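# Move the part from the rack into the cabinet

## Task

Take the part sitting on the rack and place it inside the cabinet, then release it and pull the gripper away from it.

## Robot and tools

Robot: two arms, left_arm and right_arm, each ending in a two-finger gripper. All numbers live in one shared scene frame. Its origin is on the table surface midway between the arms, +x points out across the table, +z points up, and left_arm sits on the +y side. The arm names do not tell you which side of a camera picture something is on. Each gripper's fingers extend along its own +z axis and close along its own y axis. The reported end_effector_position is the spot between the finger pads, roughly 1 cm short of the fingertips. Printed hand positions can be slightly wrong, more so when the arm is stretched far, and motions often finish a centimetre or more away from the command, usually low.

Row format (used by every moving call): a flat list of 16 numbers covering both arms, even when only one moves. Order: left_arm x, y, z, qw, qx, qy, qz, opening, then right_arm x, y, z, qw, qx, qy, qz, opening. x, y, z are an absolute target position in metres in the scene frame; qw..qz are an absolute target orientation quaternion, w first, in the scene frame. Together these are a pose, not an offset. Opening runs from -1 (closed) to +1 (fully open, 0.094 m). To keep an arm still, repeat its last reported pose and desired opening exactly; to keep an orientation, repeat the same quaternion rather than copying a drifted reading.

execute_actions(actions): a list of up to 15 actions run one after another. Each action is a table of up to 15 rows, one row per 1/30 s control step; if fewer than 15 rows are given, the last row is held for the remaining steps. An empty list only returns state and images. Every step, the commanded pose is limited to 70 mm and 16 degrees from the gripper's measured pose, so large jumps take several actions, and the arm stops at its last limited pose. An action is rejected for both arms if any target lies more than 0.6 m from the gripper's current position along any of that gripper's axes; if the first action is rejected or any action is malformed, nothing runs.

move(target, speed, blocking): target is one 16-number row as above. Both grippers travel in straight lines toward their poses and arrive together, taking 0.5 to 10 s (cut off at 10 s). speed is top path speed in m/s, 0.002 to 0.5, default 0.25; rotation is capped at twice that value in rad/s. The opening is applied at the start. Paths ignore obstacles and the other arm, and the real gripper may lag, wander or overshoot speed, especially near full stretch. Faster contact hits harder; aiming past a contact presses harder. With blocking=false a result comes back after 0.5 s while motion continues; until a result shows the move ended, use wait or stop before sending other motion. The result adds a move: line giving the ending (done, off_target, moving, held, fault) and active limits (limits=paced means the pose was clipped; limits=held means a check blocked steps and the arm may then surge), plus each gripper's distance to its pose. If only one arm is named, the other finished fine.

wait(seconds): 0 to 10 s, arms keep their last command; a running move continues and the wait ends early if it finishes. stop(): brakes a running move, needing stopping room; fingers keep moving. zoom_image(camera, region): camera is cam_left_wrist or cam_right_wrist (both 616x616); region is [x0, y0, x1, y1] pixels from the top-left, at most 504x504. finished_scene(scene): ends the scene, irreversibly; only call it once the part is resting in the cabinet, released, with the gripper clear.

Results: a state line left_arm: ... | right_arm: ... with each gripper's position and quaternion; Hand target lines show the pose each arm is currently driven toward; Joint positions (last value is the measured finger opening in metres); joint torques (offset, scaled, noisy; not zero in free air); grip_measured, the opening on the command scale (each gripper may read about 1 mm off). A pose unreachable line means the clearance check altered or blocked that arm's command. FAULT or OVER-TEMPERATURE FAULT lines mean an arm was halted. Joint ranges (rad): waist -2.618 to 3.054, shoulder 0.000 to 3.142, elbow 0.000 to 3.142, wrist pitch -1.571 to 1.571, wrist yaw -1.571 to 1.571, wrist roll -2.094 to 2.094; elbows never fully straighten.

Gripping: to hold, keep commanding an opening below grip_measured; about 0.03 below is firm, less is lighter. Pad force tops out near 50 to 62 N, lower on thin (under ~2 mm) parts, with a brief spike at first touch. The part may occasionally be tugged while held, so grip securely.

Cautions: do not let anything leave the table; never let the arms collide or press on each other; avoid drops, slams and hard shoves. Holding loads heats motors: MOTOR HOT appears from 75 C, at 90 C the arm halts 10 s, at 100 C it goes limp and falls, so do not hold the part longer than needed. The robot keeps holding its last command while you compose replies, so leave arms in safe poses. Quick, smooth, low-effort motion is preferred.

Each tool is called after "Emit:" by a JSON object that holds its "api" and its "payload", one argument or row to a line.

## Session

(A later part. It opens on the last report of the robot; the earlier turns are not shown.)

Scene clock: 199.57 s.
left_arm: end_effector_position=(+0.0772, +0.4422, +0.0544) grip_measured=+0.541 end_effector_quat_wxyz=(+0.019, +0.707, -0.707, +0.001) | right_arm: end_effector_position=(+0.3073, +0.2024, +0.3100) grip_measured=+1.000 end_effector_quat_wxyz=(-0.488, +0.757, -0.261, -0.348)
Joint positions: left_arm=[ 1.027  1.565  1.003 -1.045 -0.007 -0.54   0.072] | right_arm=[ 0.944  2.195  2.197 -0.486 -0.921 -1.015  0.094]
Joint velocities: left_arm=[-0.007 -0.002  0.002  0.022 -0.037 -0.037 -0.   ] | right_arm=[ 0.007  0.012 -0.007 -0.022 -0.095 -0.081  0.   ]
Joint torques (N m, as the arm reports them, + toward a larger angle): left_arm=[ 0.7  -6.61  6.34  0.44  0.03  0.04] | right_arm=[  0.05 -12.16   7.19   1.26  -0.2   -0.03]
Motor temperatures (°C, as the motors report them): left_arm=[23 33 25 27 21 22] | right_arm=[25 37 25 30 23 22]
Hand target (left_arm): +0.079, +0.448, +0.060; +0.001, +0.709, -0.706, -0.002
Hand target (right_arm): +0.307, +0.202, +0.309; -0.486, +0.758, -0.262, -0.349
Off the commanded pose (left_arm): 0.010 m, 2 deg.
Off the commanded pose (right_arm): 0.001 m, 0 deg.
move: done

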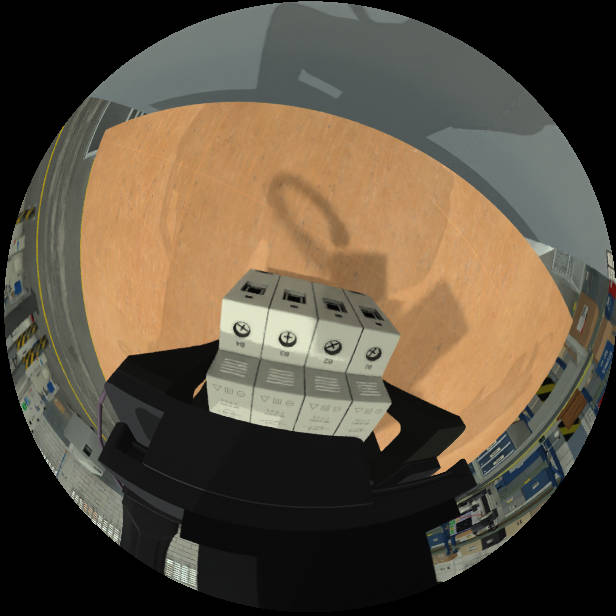

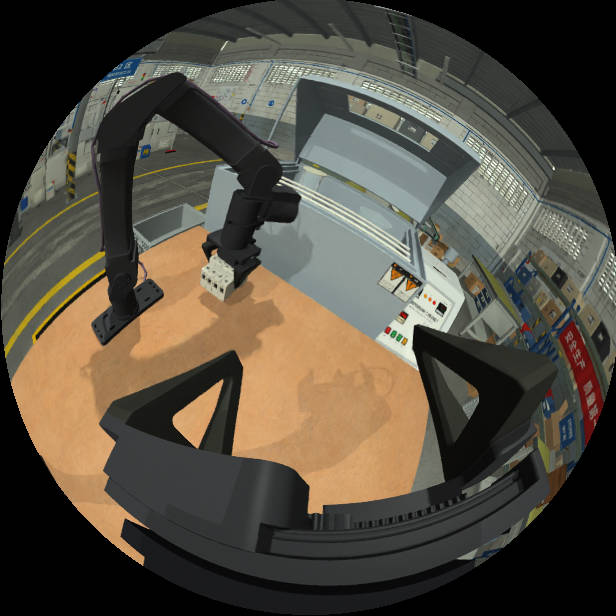

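Emit:
{"api": "move", "payload": {
  "target": [0.079,0.448,0.036,0,0.707,-0.707,0,0.5,0.3069,0.2021,0.3092,-0.486,0.758,-0.262,-0.349,1],
  "speed": 0.02
}}

Emit:
{"api": "move", "payload": {
  "target": [0.079,0.448,0.036,0,0.707,-0.707,0,1,0.3069,0.2021,0.3092,-0.486,0.758,-0.262,-0.349,1]
}}

Emit:
{"api": "move", "payload": {
  "target": [0.079,0.446,0.045,-0.327,0.627,-0.627,-0.327,1,0.3069,0.2021,0.3092,-0.486,0.758,-0.262,-0.349,1],
  "speed": 0.2
}}

Emit:
{"api": "zoom_image", "payload": {
  "camera": "cam_right_wrist",
  "region": [120,160,360,340]
}}

Scene clock: 218.63 s.
left_arm: end_effector_position=(+0.0784, +0.4431, +0.0337) grip_measured=+0.541 end_effector_quat_wxyz=(+0.013, +0.705, -0.709, +0.001) | right_arm: end_effector_position=(+0.3074, +0.2024, +0.3100) grip_measured=+1.000 end_effector_quat_wxyz=(-0.488, +0.757, -0.261, -0.348)
Joint positions: left_arm=[ 1.027  1.589  0.939 -0.946 -0.004 -0.534  0.072] | right_arm=[ 0.944  2.195  2.197 -0.486 -0.921 -1.015  0.094]
Joint velocities: left_arm=[ 0.002 -0.007  0.002 -0.022 -0.066 -0.066 -0.001] | right_arm=[ 0.007 -0.017  0.002 -0.022  0.007 -0.022  0.   ]
Joint torques (N m, as the arm reports them, + toward a larger angle): left_arm=[ 0.8  -6.07  5.65  0.49  0.03  0.03] | right_arm=[  0.03 -12.02   7.08   1.28  -0.22  -0.08]
Motor temperatures (°C, as the motors report them): left_arm=[23 30 24 26 21 22] | right_arm=[25 37 25 30 23 22]
Hand target (left_arm): +0.079, +0.448, +0.036; +0.000, +0.707, -0.707, +0.000
Hand target (right_arm): +0.307, +0.202, +0.309; -0.486, +0.758, -0.262, -0.349
Off the commanded pose (left_arm): 0.005 m, 1 deg.
Off the commanded pose (right_arm): 0.001 m, 0 deg.
move: done

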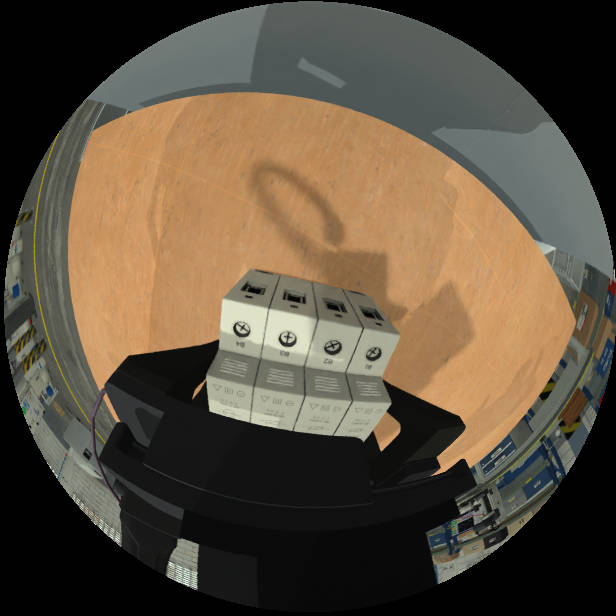

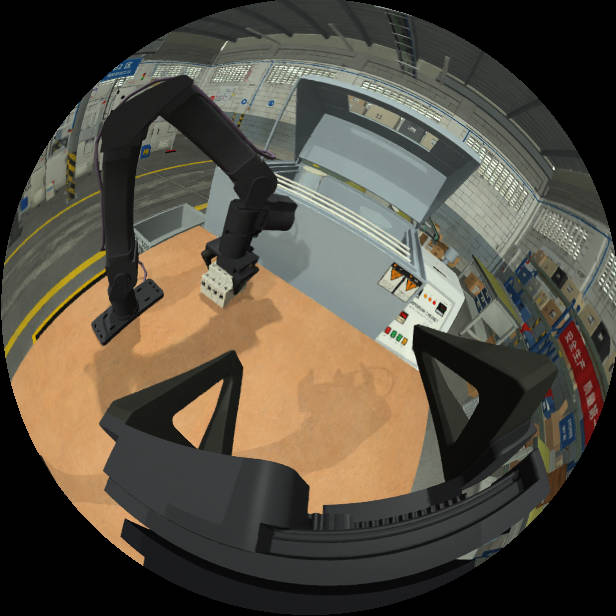

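Scene clock: 219.33 s.
left_arm: end_effector_position=(+0.0784, +0.4431, +0.0337) grip_measured=+1.000 end_effector_quat_wxyz=(+0.013, +0.705, -0.709, +0.001) | right_arm: end_effector_position=(+0.3074, +0.2024, +0.3100) grip_measured=+1.000 end_effector_quat_wxyz=(-0.488, +0.757, -0.261, -0.348)
Joint positions: left_arm=[ 1.027  1.59   0.939 -0.946 -0.004 -0.534  0.094] | right_arm=[ 0.944  2.195  2.197 -0.486 -0.921 -1.015  0.094]
Joint velocities: left_arm=[ 0.002 -0.007 -0.012 -0.022 -0.081 -0.007  0.   ] | right_arm=[-0.002 -0.007  0.002  0.007 -0.037 -0.037  0.   ]
Joint torques (N m, as the arm reports them, + toward a larger angle): left_arm=[ 0.79 -6.09  5.69  0.51  0.03  0.04] | right_arm=[  0.02 -12.15   7.1    1.22  -0.2   -0.07]
Motor temperatures (°C, as the motors report them): left_arm=[23 30 24 26 21 22] | right_arm=[25 37 25 30 23 22]
Hand target (left_arm): +0.079, +0.448, +0.036; -0.000, +0.707, -0.707, -0.000
Hand target (right_arm): +0.307, +0.202, +0.309; -0.486, +0.758, -0.262, -0.349
Off the commanded pose (left_arm): 0.006 m, 2 deg.
Off the commanded pose (right_arm): 0.001 m, 0 deg.
move: done

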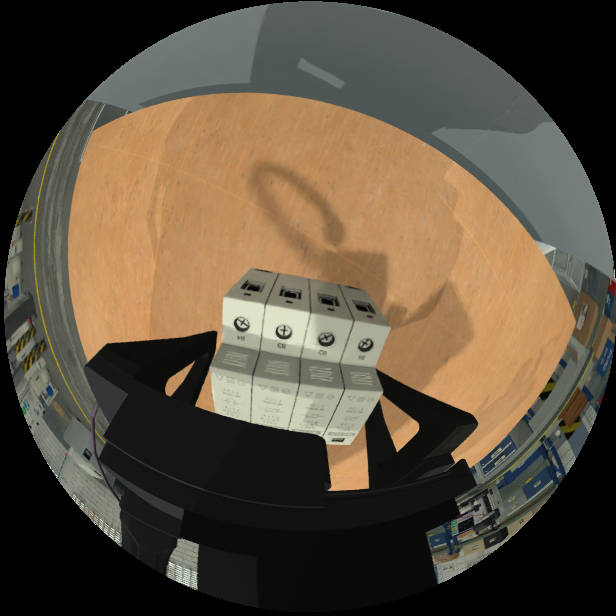

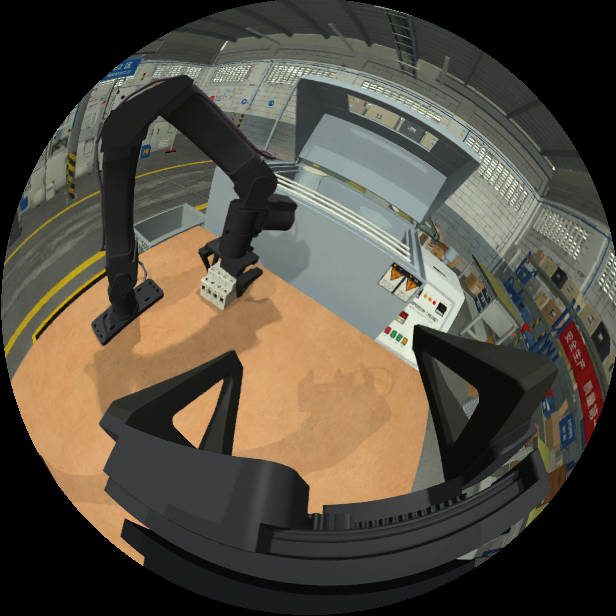

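Scene clock: 222.47 s.
left_arm: end_effector_position=(+0.0809, +0.4460, +0.0438) grip_measured=+1.000 end_effector_quat_wxyz=(-0.325, +0.629, -0.633, -0.314) | right_arm: end_effector_position=(+0.3074, +0.2024, +0.3100) grip_measured=+1.000 end_effector_quat_wxyz=(-0.488, +0.757, -0.261, -0.348)
Joint positions: left_arm=[ 0.521  1.109  0.24  -0.088 -0.761 -0.787  0.094] | right_arm=[ 0.944  2.195  2.197 -0.486 -0.921 -1.015  0.094]
Joint velocities: left_arm=[-0.002 -0.012 -0.017  0.051 -0.066  0.007  0.   ] | right_arm=[-0.012  0.017 -0.007 -0.037 -0.037 -0.007  0.   ]
Joint torques (N m, as the arm reports them, + toward a larger angle): left_arm=[-0.46 -1.96  4.82  1.66 -0.57  0.03] | right_arm=[  0.18 -12.09   7.06   1.23  -0.2   -0.05]
Motor temperatures (°C, as the motors report them): left_arm=[23 30 24 26 21 22] | right_arm=[25 37 25 30 23 22]
Hand target (left_arm): +0.078, +0.446, +0.045; -0.329, +0.625, -0.629, -0.324
Hand target (right_arm): +0.307, +0.202, +0.309; -0.486, +0.758, -0.262, -0.349
Off the commanded pose (left_arm): 0.002 m, 2 deg.
Off the commanded pose (right_arm): 0.001 m, 0 deg.
move: done

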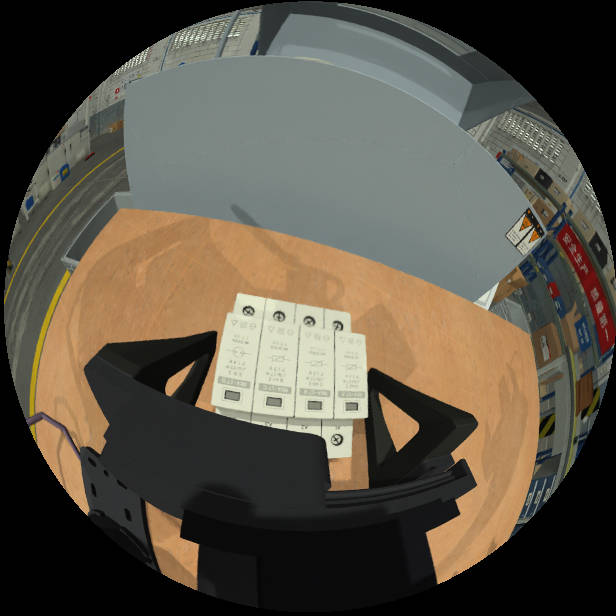

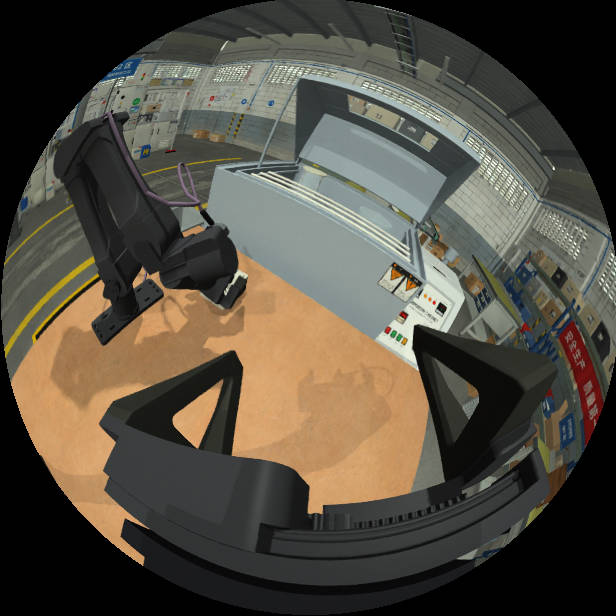

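Region (120, 160, 360, 340) of cam_right_wrist's 616x616 image, scaled by 2.100, with more detail than that image has; it fills the top 378 rows of this view, and the rest is white.

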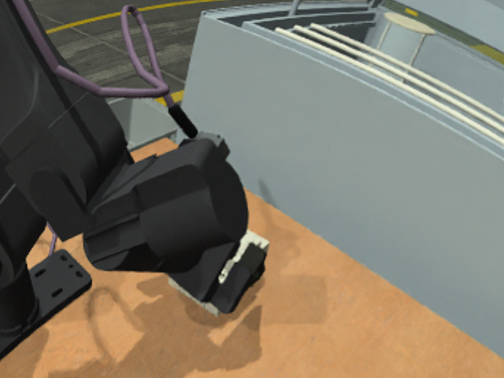

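Looks fine. Close and lift.

Emit:
{"api": "move", "payload": {
  "target": [0.079,0.446,0.045,-0.327,0.627,-0.627,-0.327,0.49,0.3069,0.2021,0.3092,-0.486,0.758,-0.262,-0.349,1]
}}

Emit:
{"api": "move", "payload": {
  "target": [0.079,0.50,0.34,-0.327,0.627,-0.627,-0.327,0.49,0.3069,0.2021,0.3092,-0.486,0.758,-0.262,-0.349,1],
  "speed": 0.15
}}

Emit:
{"api": "move", "payload": {
  "target": [0.079,0.74,0.33,-0.327,0.627,-0.627,-0.327,0.49,0.3069,0.2021,0.3092,-0.486,0.758,-0.262,-0.349,1],
  "speed": 0.12
}}

Emit:
{"api": "zoom_image", "payload": {
  "camera": "cam_right_wrist",
  "region": [160,40,460,300]
}}

Scene clock: 231.57 s.
left_arm: end_effector_position=(+0.0817, +0.4454, +0.0439) grip_measured=+0.533 end_effector_quat_wxyz=(-0.326, +0.629, -0.632, -0.314) | right_arm: end_effector_position=(+0.3075, +0.2024, +0.3099) grip_measured=+1.000 end_effector_quat_wxyz=(-0.488, +0.757, -0.262, -0.348)
Joint positions: left_arm=[ 0.515  1.109  0.24  -0.089 -0.764 -0.793  0.072] | right_arm=[ 0.944  2.195  2.197 -0.486 -0.92  -1.015  0.094]
Joint velocities: left_arm=[ 0.002 -0.002  0.002  0.037 -0.007  0.022 -0.001] | right_arm=[ 0.007 -0.012  0.007  0.037 -0.007  0.081  0.   ]
Joint torques (N m, as the arm reports them, + toward a larger angle): left_arm=[-0.67 -1.13  5.54  1.55 -0.67 -0.08] | right_arm=[  0.24 -11.97   7.25   1.24  -0.22  -0.07]
Motor temperatures (°C, as the motors report them): left_arm=[23 29 24 26 21 22] | right_arm=[25 37 25 30 23 22]
Hand target (left_arm): +0.079, +0.446, +0.045; -0.327, +0.627, -0.627, -0.327
Hand target (right_arm): +0.307, +0.202, +0.309; -0.486, +0.758, -0.262, -0.349
Off the commanded pose (left_arm): 0.003 m, 2 deg.
Off the commanded pose (right_arm): 0.001 m, 0 deg.
move: done

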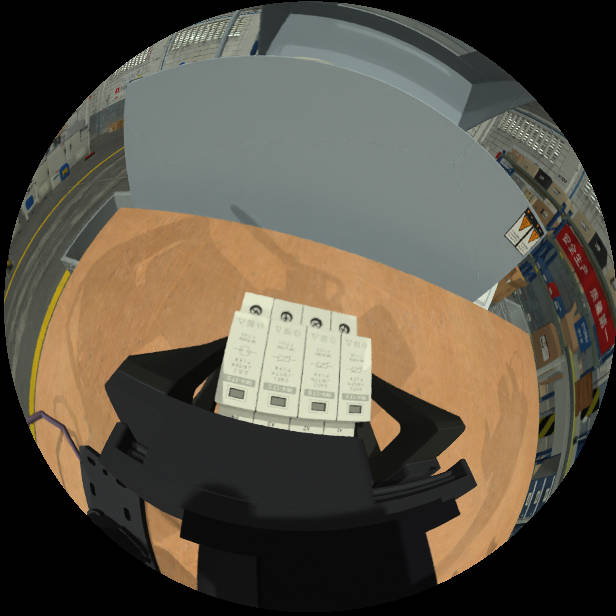

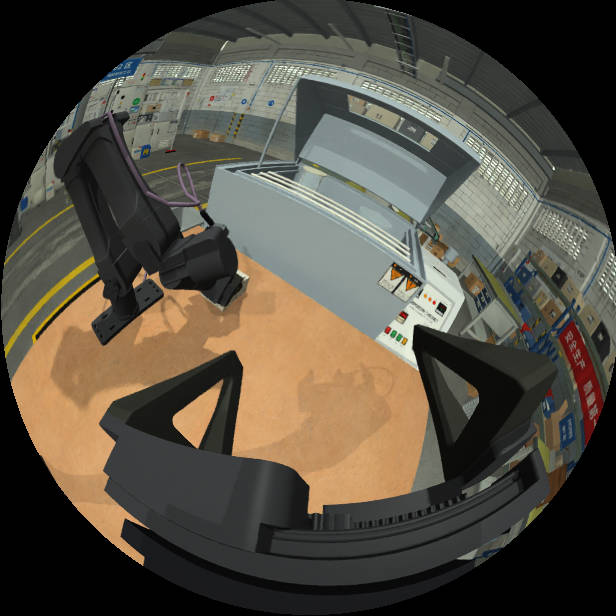

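Scene clock: 234.27 s.
left_arm: end_effector_position=(+0.0806, +0.4903, +0.3059) grip_measured=+0.533 end_effector_quat_wxyz=(-0.280, +0.624, -0.661, -0.310) | right_arm: end_effector_position=(+0.3075, +0.2024, +0.3099) grip_measured=+1.000 end_effector_quat_wxyz=(-0.488, +0.757, -0.262, -0.348)
Joint positions: left_arm=[ 0.757  1.166  1.404 -1.143 -0.595 -0.541  0.072] | right_arm=[ 0.944  2.195  2.197 -0.486 -0.92  -1.015  0.094]
Joint velocities: left_arm=[ 0.002 -0.002  0.002 -0.051  0.037  0.11   0.001] | right_arm=[ 0.002 -0.012 -0.017  0.022 -0.022  0.051  0.   ]
Joint torques (N m, as the arm reports them, + toward a larger angle): left_arm=[ 0.61 -3.28 10.92  2.17 -0.6   0.04] | right_arm=[  0.07 -12.16   7.09   1.24  -0.2   -0.09]
Motor temperatures (°C, as the motors report them): left_arm=[23 29 24 27 21 22] | right_arm=[25 37 25 31 23 22]
Hand target (left_arm): +0.079, +0.499, +0.340; -0.328, +0.627, -0.626, -0.326
Hand target (right_arm): +0.307, +0.202, +0.309; -0.486, +0.758, -0.262, -0.349
Off the commanded pose (left_arm): 0.035 m, 7 deg.
Off the commanded pose (right_arm): 0.001 m, 0 deg.
move: off_target (left_arm)

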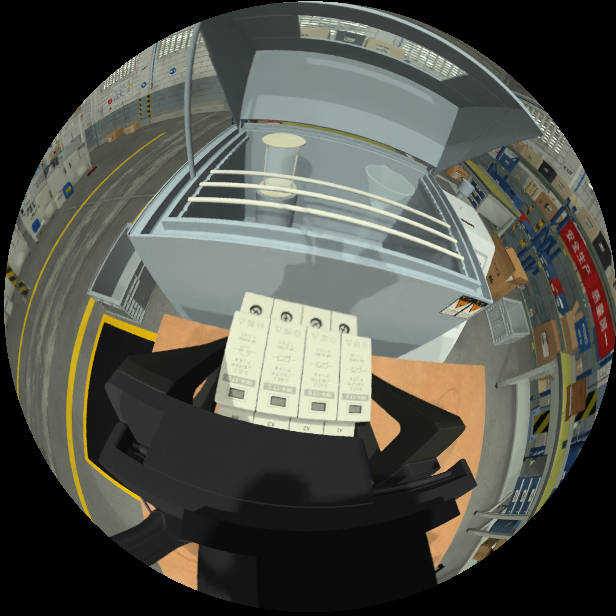

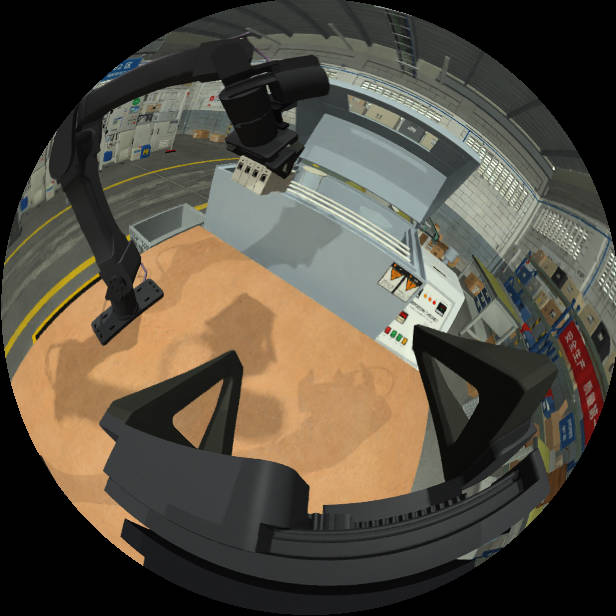

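Scene clock: 236.77 s.
left_arm: end_effector_position=(+0.0768, +0.7221, +0.2705) grip_measured=+0.533 end_effector_quat_wxyz=(-0.260, +0.641, -0.663, -0.286) | right_arm: end_effector_position=(+0.3075, +0.2024, +0.3099) grip_measured=+1.000 end_effector_quat_wxyz=(-0.488, +0.757, -0.262, -0.348)
Joint positions: left_arm=[ 1.226  1.881  1.95  -0.881 -0.262 -0.203  0.072] | right_arm=[ 0.944  2.195  2.197 -0.486 -0.92  -1.015  0.094]
Joint velocities: left_arm=[ 0.002 -0.007  0.022 -0.022 -0.037  0.022  0.   ] | right_arm=[-0.007 -0.007 -0.017 -0.037  0.007  0.007  0.   ]
Joint torques (N m, as the arm reports them, + toward a larger angle): left_arm=[  0.53 -11.22  12.24   2.68  -0.22   0.06] | right_arm=[  0.04 -12.04   7.16   1.21  -0.24  -0.07]
Motor temperatures (°C, as the motors report them): left_arm=[23 29 25 27 21 22] | right_arm=[25 37 25 31 23 22]
Hand target (left_arm): +0.076, +0.734, +0.330; -0.328, +0.627, -0.627, -0.327
Hand target (right_arm): +0.307, +0.202, +0.309; -0.486, +0.758, -0.262, -0.349
Off the commanded pose (left_arm): 0.062 m, 10 deg.
Off the commanded pose (right_arm): 0.001 m, 0 deg.
move: off_target (left_arm)

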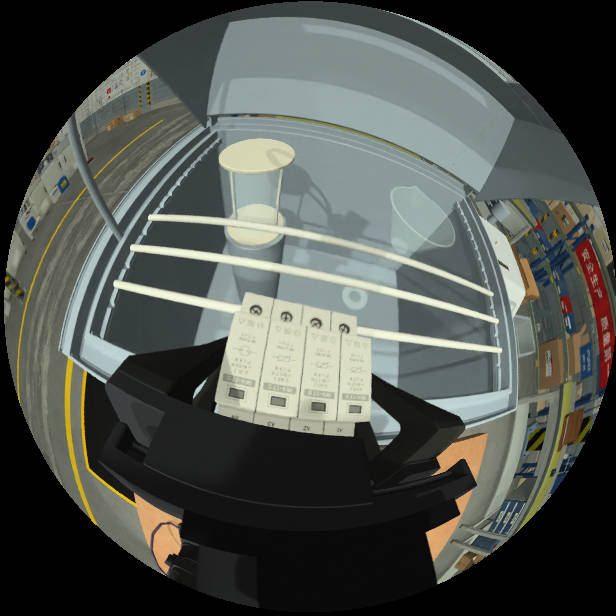

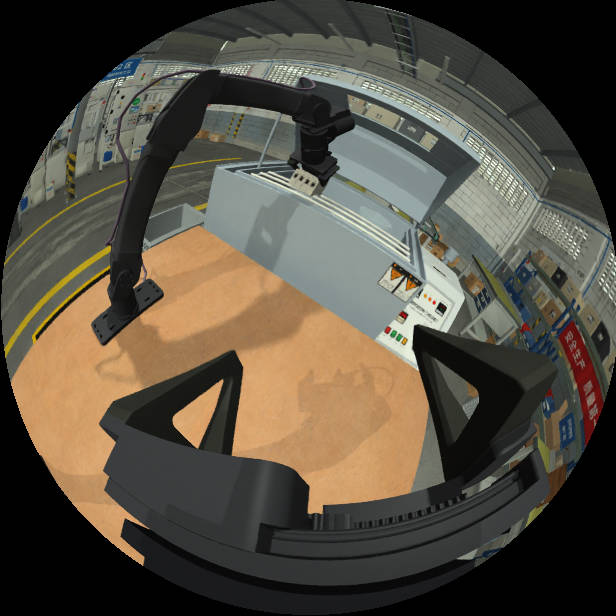

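Region (160, 40, 460, 300) of cam_right_wrist's 616x616 image, scaled by 1.680, with more detail than that image has; it fills the top 437 rows of this view, and the rest is white.

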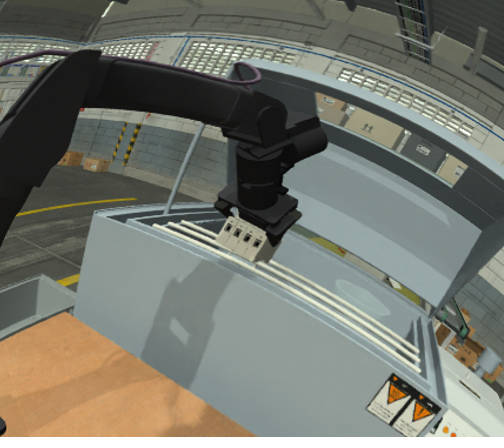

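Emit:
{"api": "move", "payload": {
  "target": [0.079,0.79,0.33,-0.327,0.627,-0.627,-0.327,0.49,0.3069,0.2021,0.3092,-0.486,0.758,-0.262,-0.349,1],
  "speed": 0.05
}}

Emit:
{"api": "zoom_image", "payload": {
  "camera": "cam_right_wrist",
  "region": [160,40,460,300]
}}

Scene clock: 243.43 s.
left_arm: end_effector_position=(+0.0815, +0.7768, +0.2727) grip_measured=+0.529 end_effector_quat_wxyz=(-0.267, +0.640, -0.660, -0.288) | right_arm: end_effector_position=(+0.3075, +0.2025, +0.3099) grip_measured=+1.000 end_effector_quat_wxyz=(-0.488, +0.757, -0.262, -0.348)
Joint positions: left_arm=[ 1.259  2.14   2.329 -0.982 -0.236 -0.18   0.072] | right_arm=[ 0.944  2.195  2.197 -0.486 -0.92  -1.015  0.094]
Joint velocities: left_arm=[ 0.007  0.012  0.002 -0.066 -0.066  0.007  0.   ] | right_arm=[-0.002 -0.012  0.012  0.066 -0.007  0.168  0.   ]
Joint torques (N m, as the arm reports them, + toward a larger angle): left_arm=[  0.65 -12.98  11.9    2.61  -0.2    0.06] | right_arm=[ -0.07 -12.05   7.05   1.23  -0.27  -0.08]
Motor temperatures (°C, as the motors report them): left_arm=[23 30 26 28 21 22] | right_arm=[25 37 25 31 23 22]
Hand target (left_arm): +0.077, +0.784, +0.330; -0.327, +0.627, -0.627, -0.327
Hand target (right_arm): +0.307, +0.202, +0.309; -0.486, +0.758, -0.262, -0.349
Off the commanded pose (left_arm): 0.059 m, 9 deg.
Off the commanded pose (right_arm): 0.001 m, 0 deg.
move: off_target (left_arm)

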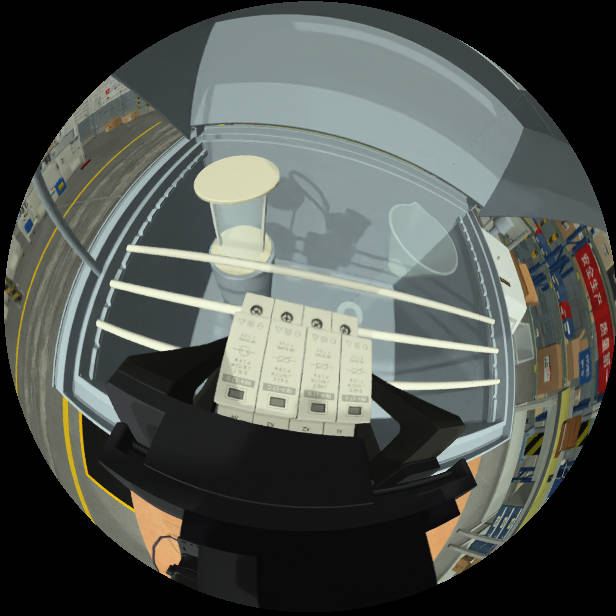

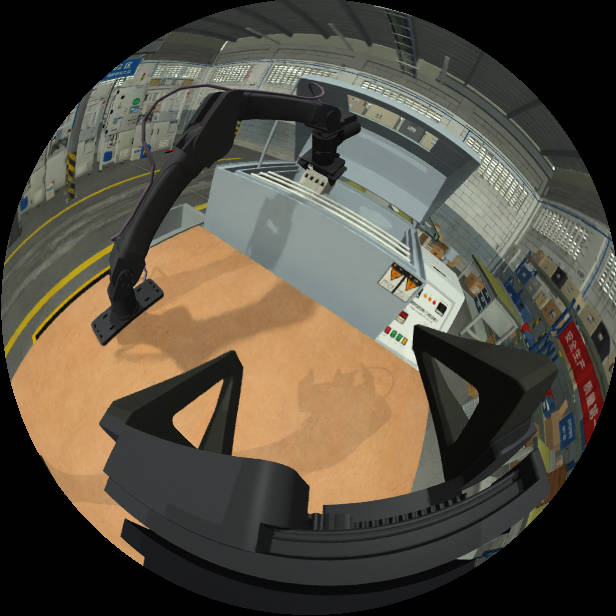

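Region (160, 40, 460, 300) of cam_right_wrist's 616x616 image, scaled by 1.680, with more detail than that image has; it fills the top 437 rows of this view, and the rest is white.

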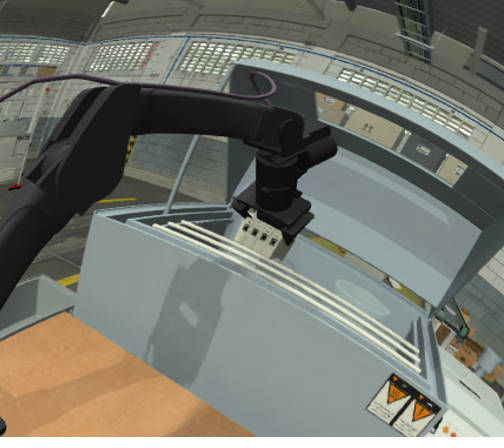

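Emit:
{"api": "move", "payload": {
  "target": [0.079,0.85,0.34,-0.375,0.6,-0.6,-0.375,0.49,0.3069,0.2021,0.3092,-0.486,0.758,-0.262,-0.349,1],
  "speed": 0.05
}}

Emit:
{"api": "zoom_image", "payload": {
  "camera": "cam_right_wrist",
  "region": [160,40,460,300]
}}

Scene clock: 263.27 s.
left_arm: end_effector_position=(+0.0820, +0.8306, +0.2671) grip_measured=+0.529 end_effector_quat_wxyz=(-0.303, +0.620, -0.648, -0.323) | right_arm: end_effector_position=(+0.3075, +0.2025, +0.3099) grip_measured=+1.000 end_effector_quat_wxyz=(-0.488, +0.757, -0.262, -0.348)
Joint positions: left_arm=[ 1.287  2.291  2.468 -0.851 -0.229 -0.127  0.072] | right_arm=[ 0.944  2.195  2.197 -0.486 -0.92  -1.015  0.094]
Joint velocities: left_arm=[-0.017  0.007  0.032 -0.081  0.007  0.066 -0.   ] | right_arm=[ 0.007 -0.002 -0.007 -0.066  0.007  0.022  0.   ]
Joint torques (N m, as the arm reports them, + toward a larger angle): left_arm=[  0.7  -14.5   12.17   3.12  -0.21   0.05] | right_arm=[ -0.11 -12.11   7.13   1.25  -0.25  -0.07]
Motor temperatures (°C, as the motors report them): left_arm=[23 34 27 31 21 22] | right_arm=[25 38 25 31 23 22]
Hand target (left_arm): +0.076, +0.839, +0.340; -0.375, +0.599, -0.600, -0.374
Hand target (right_arm): +0.307, +0.202, +0.309; -0.486, +0.758, -0.262, -0.349
Off the commanded pose (left_arm): 0.076 m, 12 deg.
Off the commanded pose (right_arm): 0.001 m, 0 deg.
move: off_target (left_arm)

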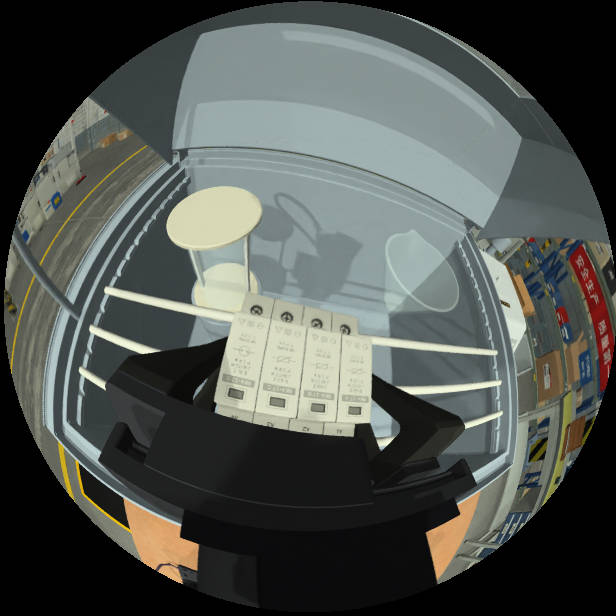

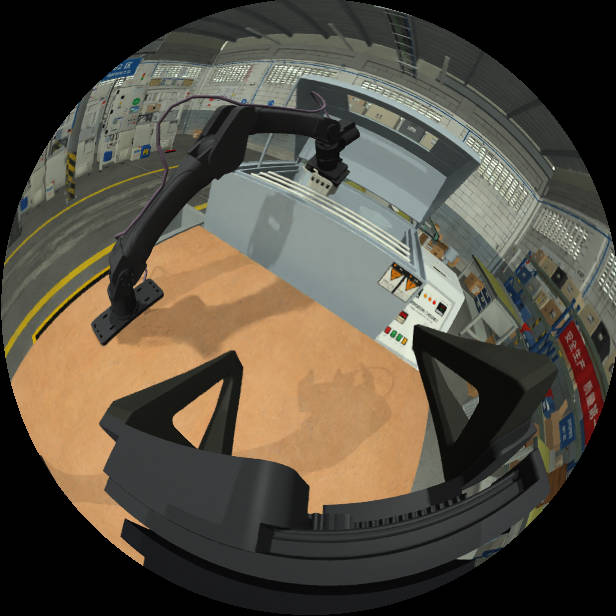

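Region (160, 40, 460, 300) of cam_right_wrist's 616x616 image, scaled by 1.680, with more detail than that image has; it fills the top 437 rows of this view, and the rest is white.

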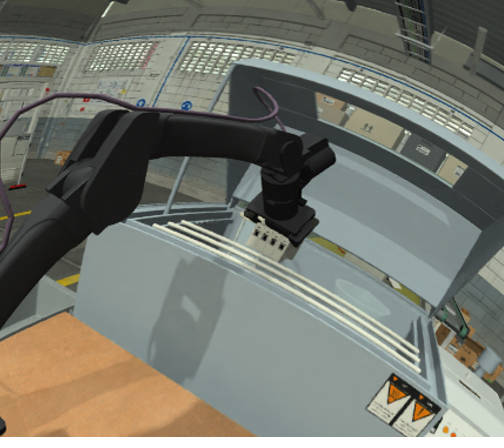

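Emit:
{"api": "move", "payload": {
  "target": [0.079,0.85,0.34,-0.375,0.6,-0.6,-0.375,0.49,0.28,0.3,0.42,0.329,-0.672,0.47,0.47,1],
  "speed": 0.15
}}

Scene clock: 279.83 s.
left_arm: end_effector_position=(+0.0833, +0.8332, +0.2543) grip_measured=+0.526 end_effector_quat_wxyz=(-0.296, +0.623, -0.652, -0.317) | right_arm: end_effector_position=(+0.2854, +0.3014, +0.3972) grip_measured=+1.000 end_effector_quat_wxyz=(-0.478, +0.532, -0.473, -0.515)
Joint positions: left_arm=[ 1.287  2.31   2.464 -0.849 -0.226 -0.129  0.072] | right_arm=[ 1.129  2.526  2.824 -0.314 -0.602 -0.031  0.094]
Joint velocities: left_arm=[-0.002  0.002  0.002 -0.051 -0.037 -0.022  0.001] | right_arm=[-0.002  0.022 -0.007  0.022  0.007  0.037  0.   ]
Joint torques (N m, as the arm reports them, + toward a larger angle): left_arm=[  0.61 -16.66  11.23   3.15  -0.27   0.05] | right_arm=[  0.48 -13.67   9.38   1.68   0.07   0.04]
Motor temperatures (°C, as the motors report them): left_arm=[23 37 27 34 21 22] | right_arm=[25 38 26 31 23 22]
Hand target (left_arm): +0.076, +0.838, +0.339; -0.374, +0.600, -0.600, -0.374
Hand target (right_arm): +0.279, +0.299, +0.417; -0.495, +0.524, -0.456, -0.522
Off the commanded pose (left_arm): 0.087 m, 13 deg; position clipped at the last step of the last action.
Off the commanded pose (right_arm): 0.023 m, 24 deg; orientation clipped at the last step of the last action.
elbow stopped short (right arm): the move would have taken joint 3 (elbow) straighter than the controller allows; a more bent joint 3 avoids this.
move: off_target (left_arm, right_arm); limits=paced

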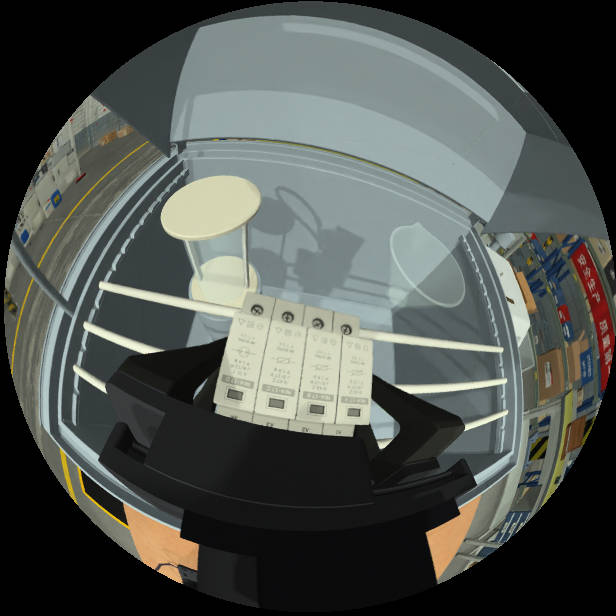

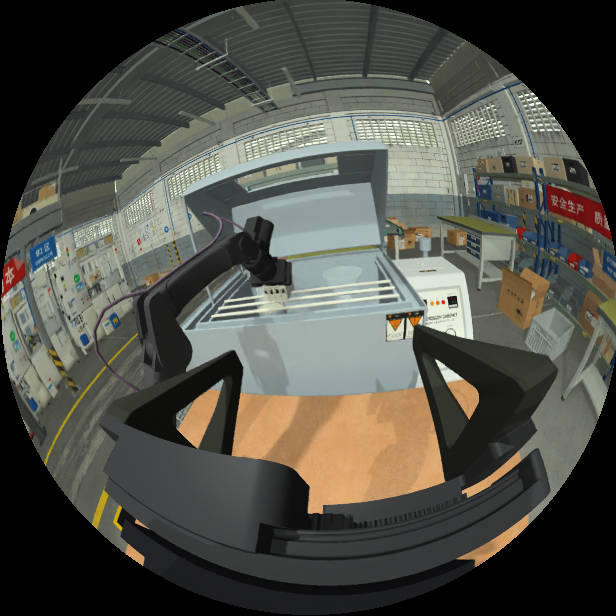

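Emit:
{"api": "zoom_image", "payload": {
  "camera": "cam_right_wrist",
  "region": [170,190,430,370]
}}

Region (170, 190, 430, 370) of cam_right_wrist's 616x616 image, scaled by 1.938, with more detail than that image has; it fills the top 349 rows of this view, and the rest is white.

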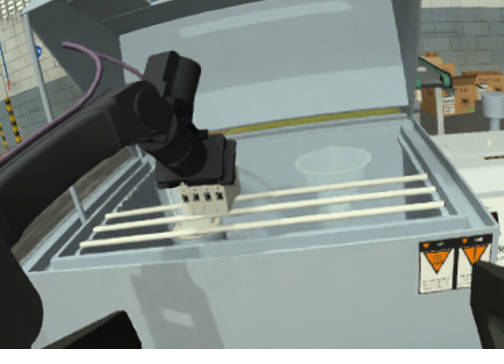

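Emit:
{"api": "move", "payload": {
  "target": [0.079,0.85,0.325,-0.4,0.583,-0.583,-0.4,0.49,0.2854,0.3014,0.3972,-0.478,0.532,-0.473,-0.515,1],
  "speed": 0.02
}}

Emit:
{"api": "zoom_image", "payload": {
  "camera": "cam_right_wrist",
  "region": [170,190,430,370]
}}

Scene clock: 314.20 s.
left_arm: end_effector_position=(+0.0837, +0.8383, +0.2527) grip_measured=+0.526 end_effector_quat_wxyz=(-0.335, +0.605, -0.634, -0.346) | right_arm: end_effector_position=(+0.2857, +0.3015, +0.3976) grip_measured=+1.000 end_effector_quat_wxyz=(-0.479, +0.530, -0.473, -0.516)
Joint positions: left_arm=[ 1.287  2.189  2.162 -0.556 -0.23  -0.109  0.072] | right_arm=[ 1.129  2.526  2.824 -0.311 -0.601 -0.027  0.094]
Joint velocities: left_arm=[ 0.007 -0.012 -0.007  0.037  0.022  0.022  0.001] | right_arm=[-0.017  0.002 -0.007  0.081  0.037  0.022  0.   ]
Joint torques (N m, as the arm reports them, + toward a larger angle): left_arm=[  0.41 -16.29   8.53   3.37  -0.33   0.05] | right_arm=[ -0.18 -13.67   6.48   1.43  -0.09  -0.09]
Motor temperatures (°C, as the motors report them): left_arm=[23 41 27 37 21 22] | right_arm=[25 41 26 33 23 22]
Hand target (left_arm): +0.077, +0.842, +0.325; -0.399, +0.584, -0.585, -0.398
Hand target (right_arm): +0.285, +0.301, +0.397; -0.478, +0.532, -0.473, -0.515
Off the commanded pose (left_arm): 0.073 m, 12 deg.
Off the commanded pose (right_arm): 0.001 m, 0 deg.
move: off_target (left_arm)

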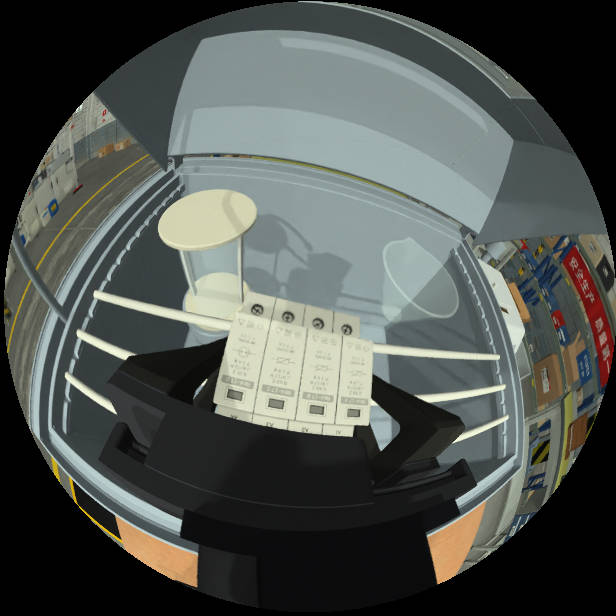

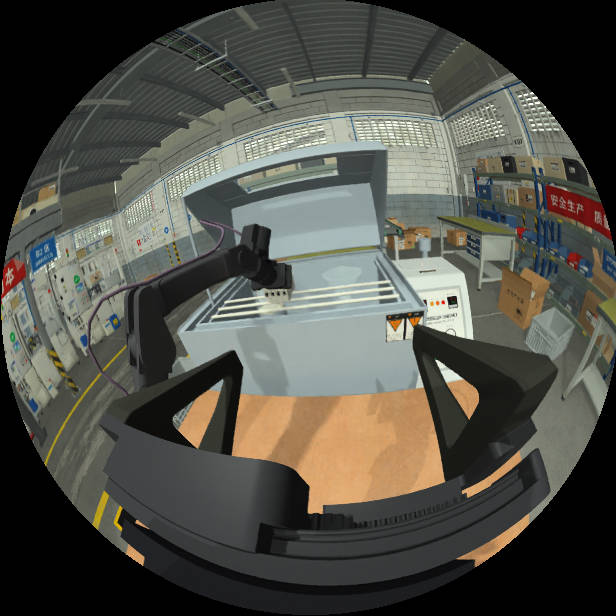

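Region (170, 190, 430, 370) of cam_right_wrist's 616x616 image, scaled by 1.938, with more detail than that image has; it fills the top 349 rows of this view, and the rest is white.

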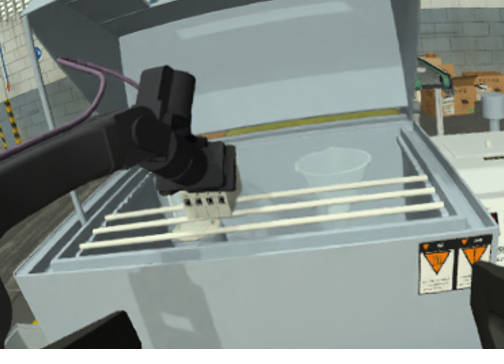

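Emit:
{"api": "move", "payload": {
  "target": [0.079,0.875,0.30,-0.41,0.576,-0.576,-0.41,0.49,0.2854,0.3014,0.3972,-0.478,0.532,-0.473,-0.515,1],
  "speed": 0.03
}}

Emit:
{"api": "zoom_image", "payload": {
  "camera": "cam_right_wrist",
  "region": [170,190,430,370]
}}

Scene clock: 327.20 s.
left_arm: end_effector_position=(+0.0838, +0.8586, +0.2404) grip_measured=+0.525 end_effector_quat_wxyz=(-0.354, +0.596, -0.622, -0.363) | right_arm: end_effector_position=(+0.2857, +0.3015, +0.3976) grip_measured=+1.000 end_effector_quat_wxyz=(-0.479, +0.530, -0.473, -0.516)
Joint positions: left_arm=[ 1.296  2.231  2.13  -0.421 -0.23  -0.095  0.072] | right_arm=[ 1.129  2.526  2.824 -0.311 -0.601 -0.027  0.094]
Joint velocities: left_arm=[-0.007  0.002 -0.012 -0.037 -0.022 -0.037 -0.001] | right_arm=[ 0.002 -0.007 -0.002  0.007  0.022 -0.007  0.   ]
Joint torques (N m, as the arm reports them, + toward a larger angle): left_arm=[  0.66 -14.39   9.5    3.37  -0.24   0.06] | right_arm=[  0.04 -13.64   6.49   1.4   -0.02  -0.05]
Motor temperatures (°C, as the motors report them): left_arm=[23 41 26 38 21 22] | right_arm=[25 42 26 33 23 22]
Hand target (left_arm): +0.077, +0.867, +0.300; -0.409, +0.577, -0.577, -0.409
Hand target (right_arm): +0.285, +0.301, +0.397; -0.478, +0.532, -0.473, -0.515
Off the commanded pose (left_arm): 0.062 m, 10 deg.
Off the commanded pose (right_arm): 0.001 m, 0 deg.
move: off_target (left_arm)

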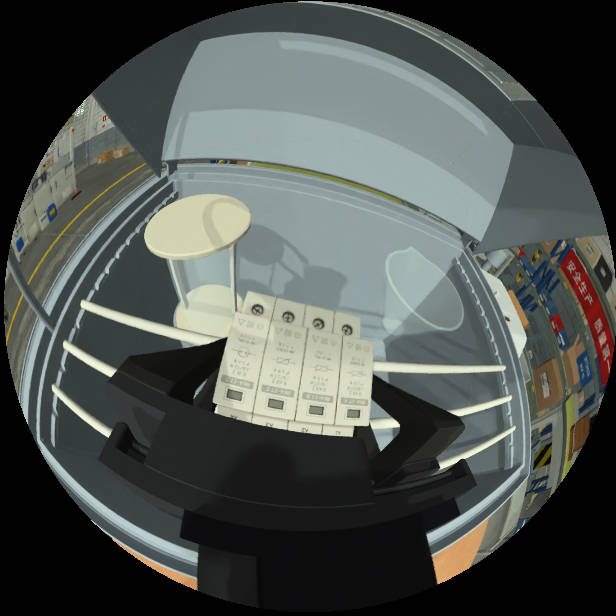

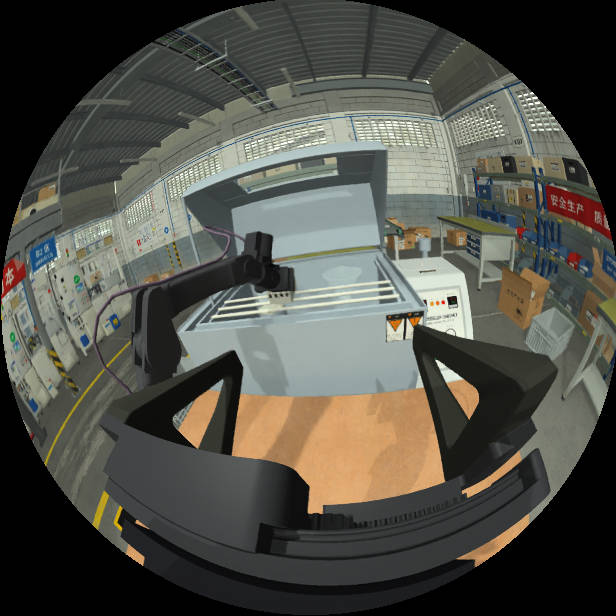

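Region (170, 190, 430, 370) of cam_right_wrist's 616x616 image, scaled by 1.938, with more detail than that image has; it fills the top 349 rows of this view, and the rest is white.

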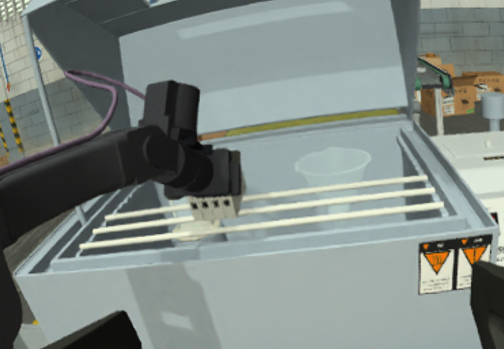

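Emit:
{"api": "move", "payload": {
  "target": [0.079,0.875,0.27,-0.39,0.59,-0.59,-0.39,0.49,0.2854,0.3014,0.3972,-0.478,0.532,-0.473,-0.515,1],
  "speed": 0.02
}}

Emit:
{"api": "zoom_image", "payload": {
  "camera": "cam_right_wrist",
  "region": [170,190,430,370]
}}

Scene clock: 333.63 s.
left_arm: end_effector_position=(+0.0846, +0.8622, +0.2389) grip_measured=+0.525 end_effector_quat_wxyz=(-0.360, +0.598, -0.616, -0.364) | right_arm: end_effector_position=(+0.2857, +0.3015, +0.3976) grip_measured=+1.000 end_effector_quat_wxyz=(-0.479, +0.530, -0.473, -0.516)
Joint positions: left_arm=[ 1.296  2.241  2.13  -0.4   -0.23  -0.106  0.072] | right_arm=[ 1.129  2.526  2.824 -0.311 -0.601 -0.027  0.094]
Joint velocities: left_arm=[ 0.002  0.027 -0.022 -0.037 -0.037 -0.037 -0.   ] | right_arm=[-0.017 -0.017  0.002 -0.007  0.022 -0.051  0.   ]
Joint torques (N m, as the arm reports them, + toward a larger angle): left_arm=[  0.8  -11.79  10.42   2.74  -0.16   0.02] | right_arm=[  0.01 -13.68   6.52   1.44  -0.03  -0.09]
Motor temperatures (°C, as the motors report them): left_arm=[23 40 26 38 21 22] | right_arm=[25 42 26 33 23 22]
Hand target (left_arm): +0.078, +0.872, +0.270; -0.390, +0.590, -0.590, -0.390
Hand target (right_arm): +0.285, +0.301, +0.397; -0.478, +0.532, -0.473, -0.515
Off the commanded pose (left_arm): 0.034 m, 6 deg.
Off the commanded pose (right_arm): 0.001 m, 0 deg.
move: off_target (left_arm)

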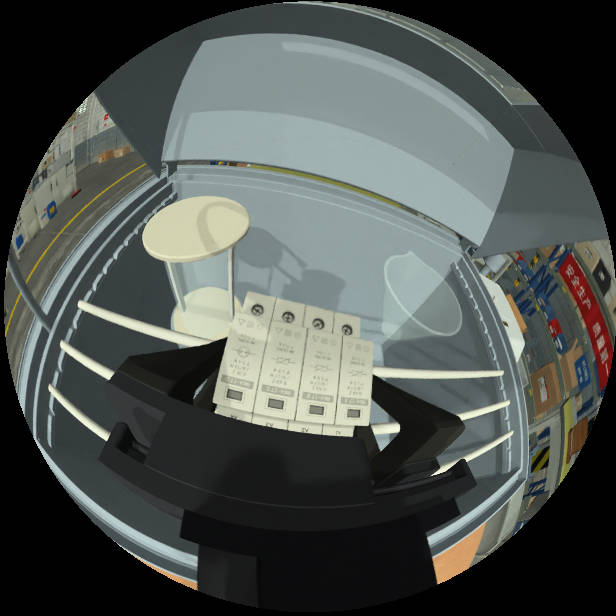

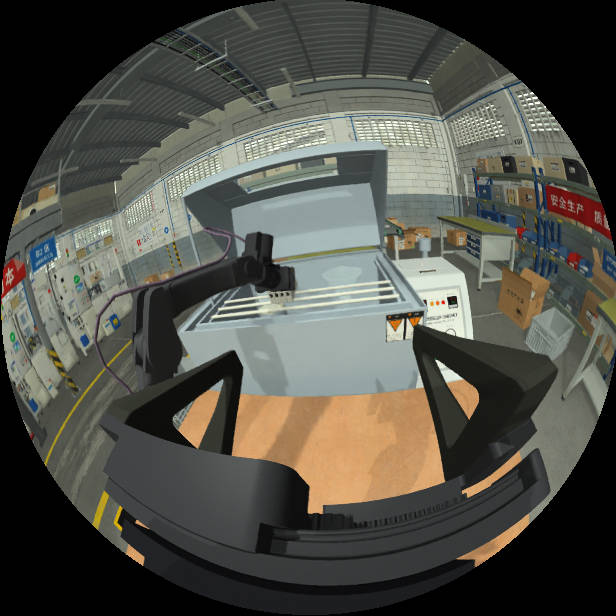

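Region (170, 190, 430, 370) of cam_right_wrist's 616x616 image, scaled by 1.938, with more detail than that image has; it fills the top 349 rows of this view, and the rest is white.

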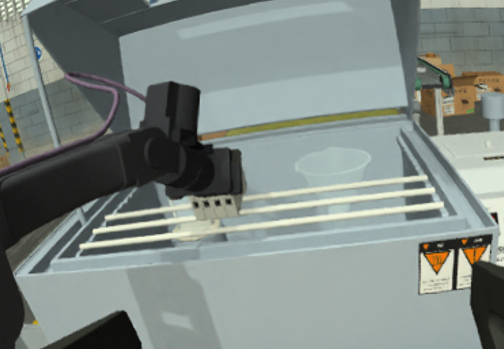

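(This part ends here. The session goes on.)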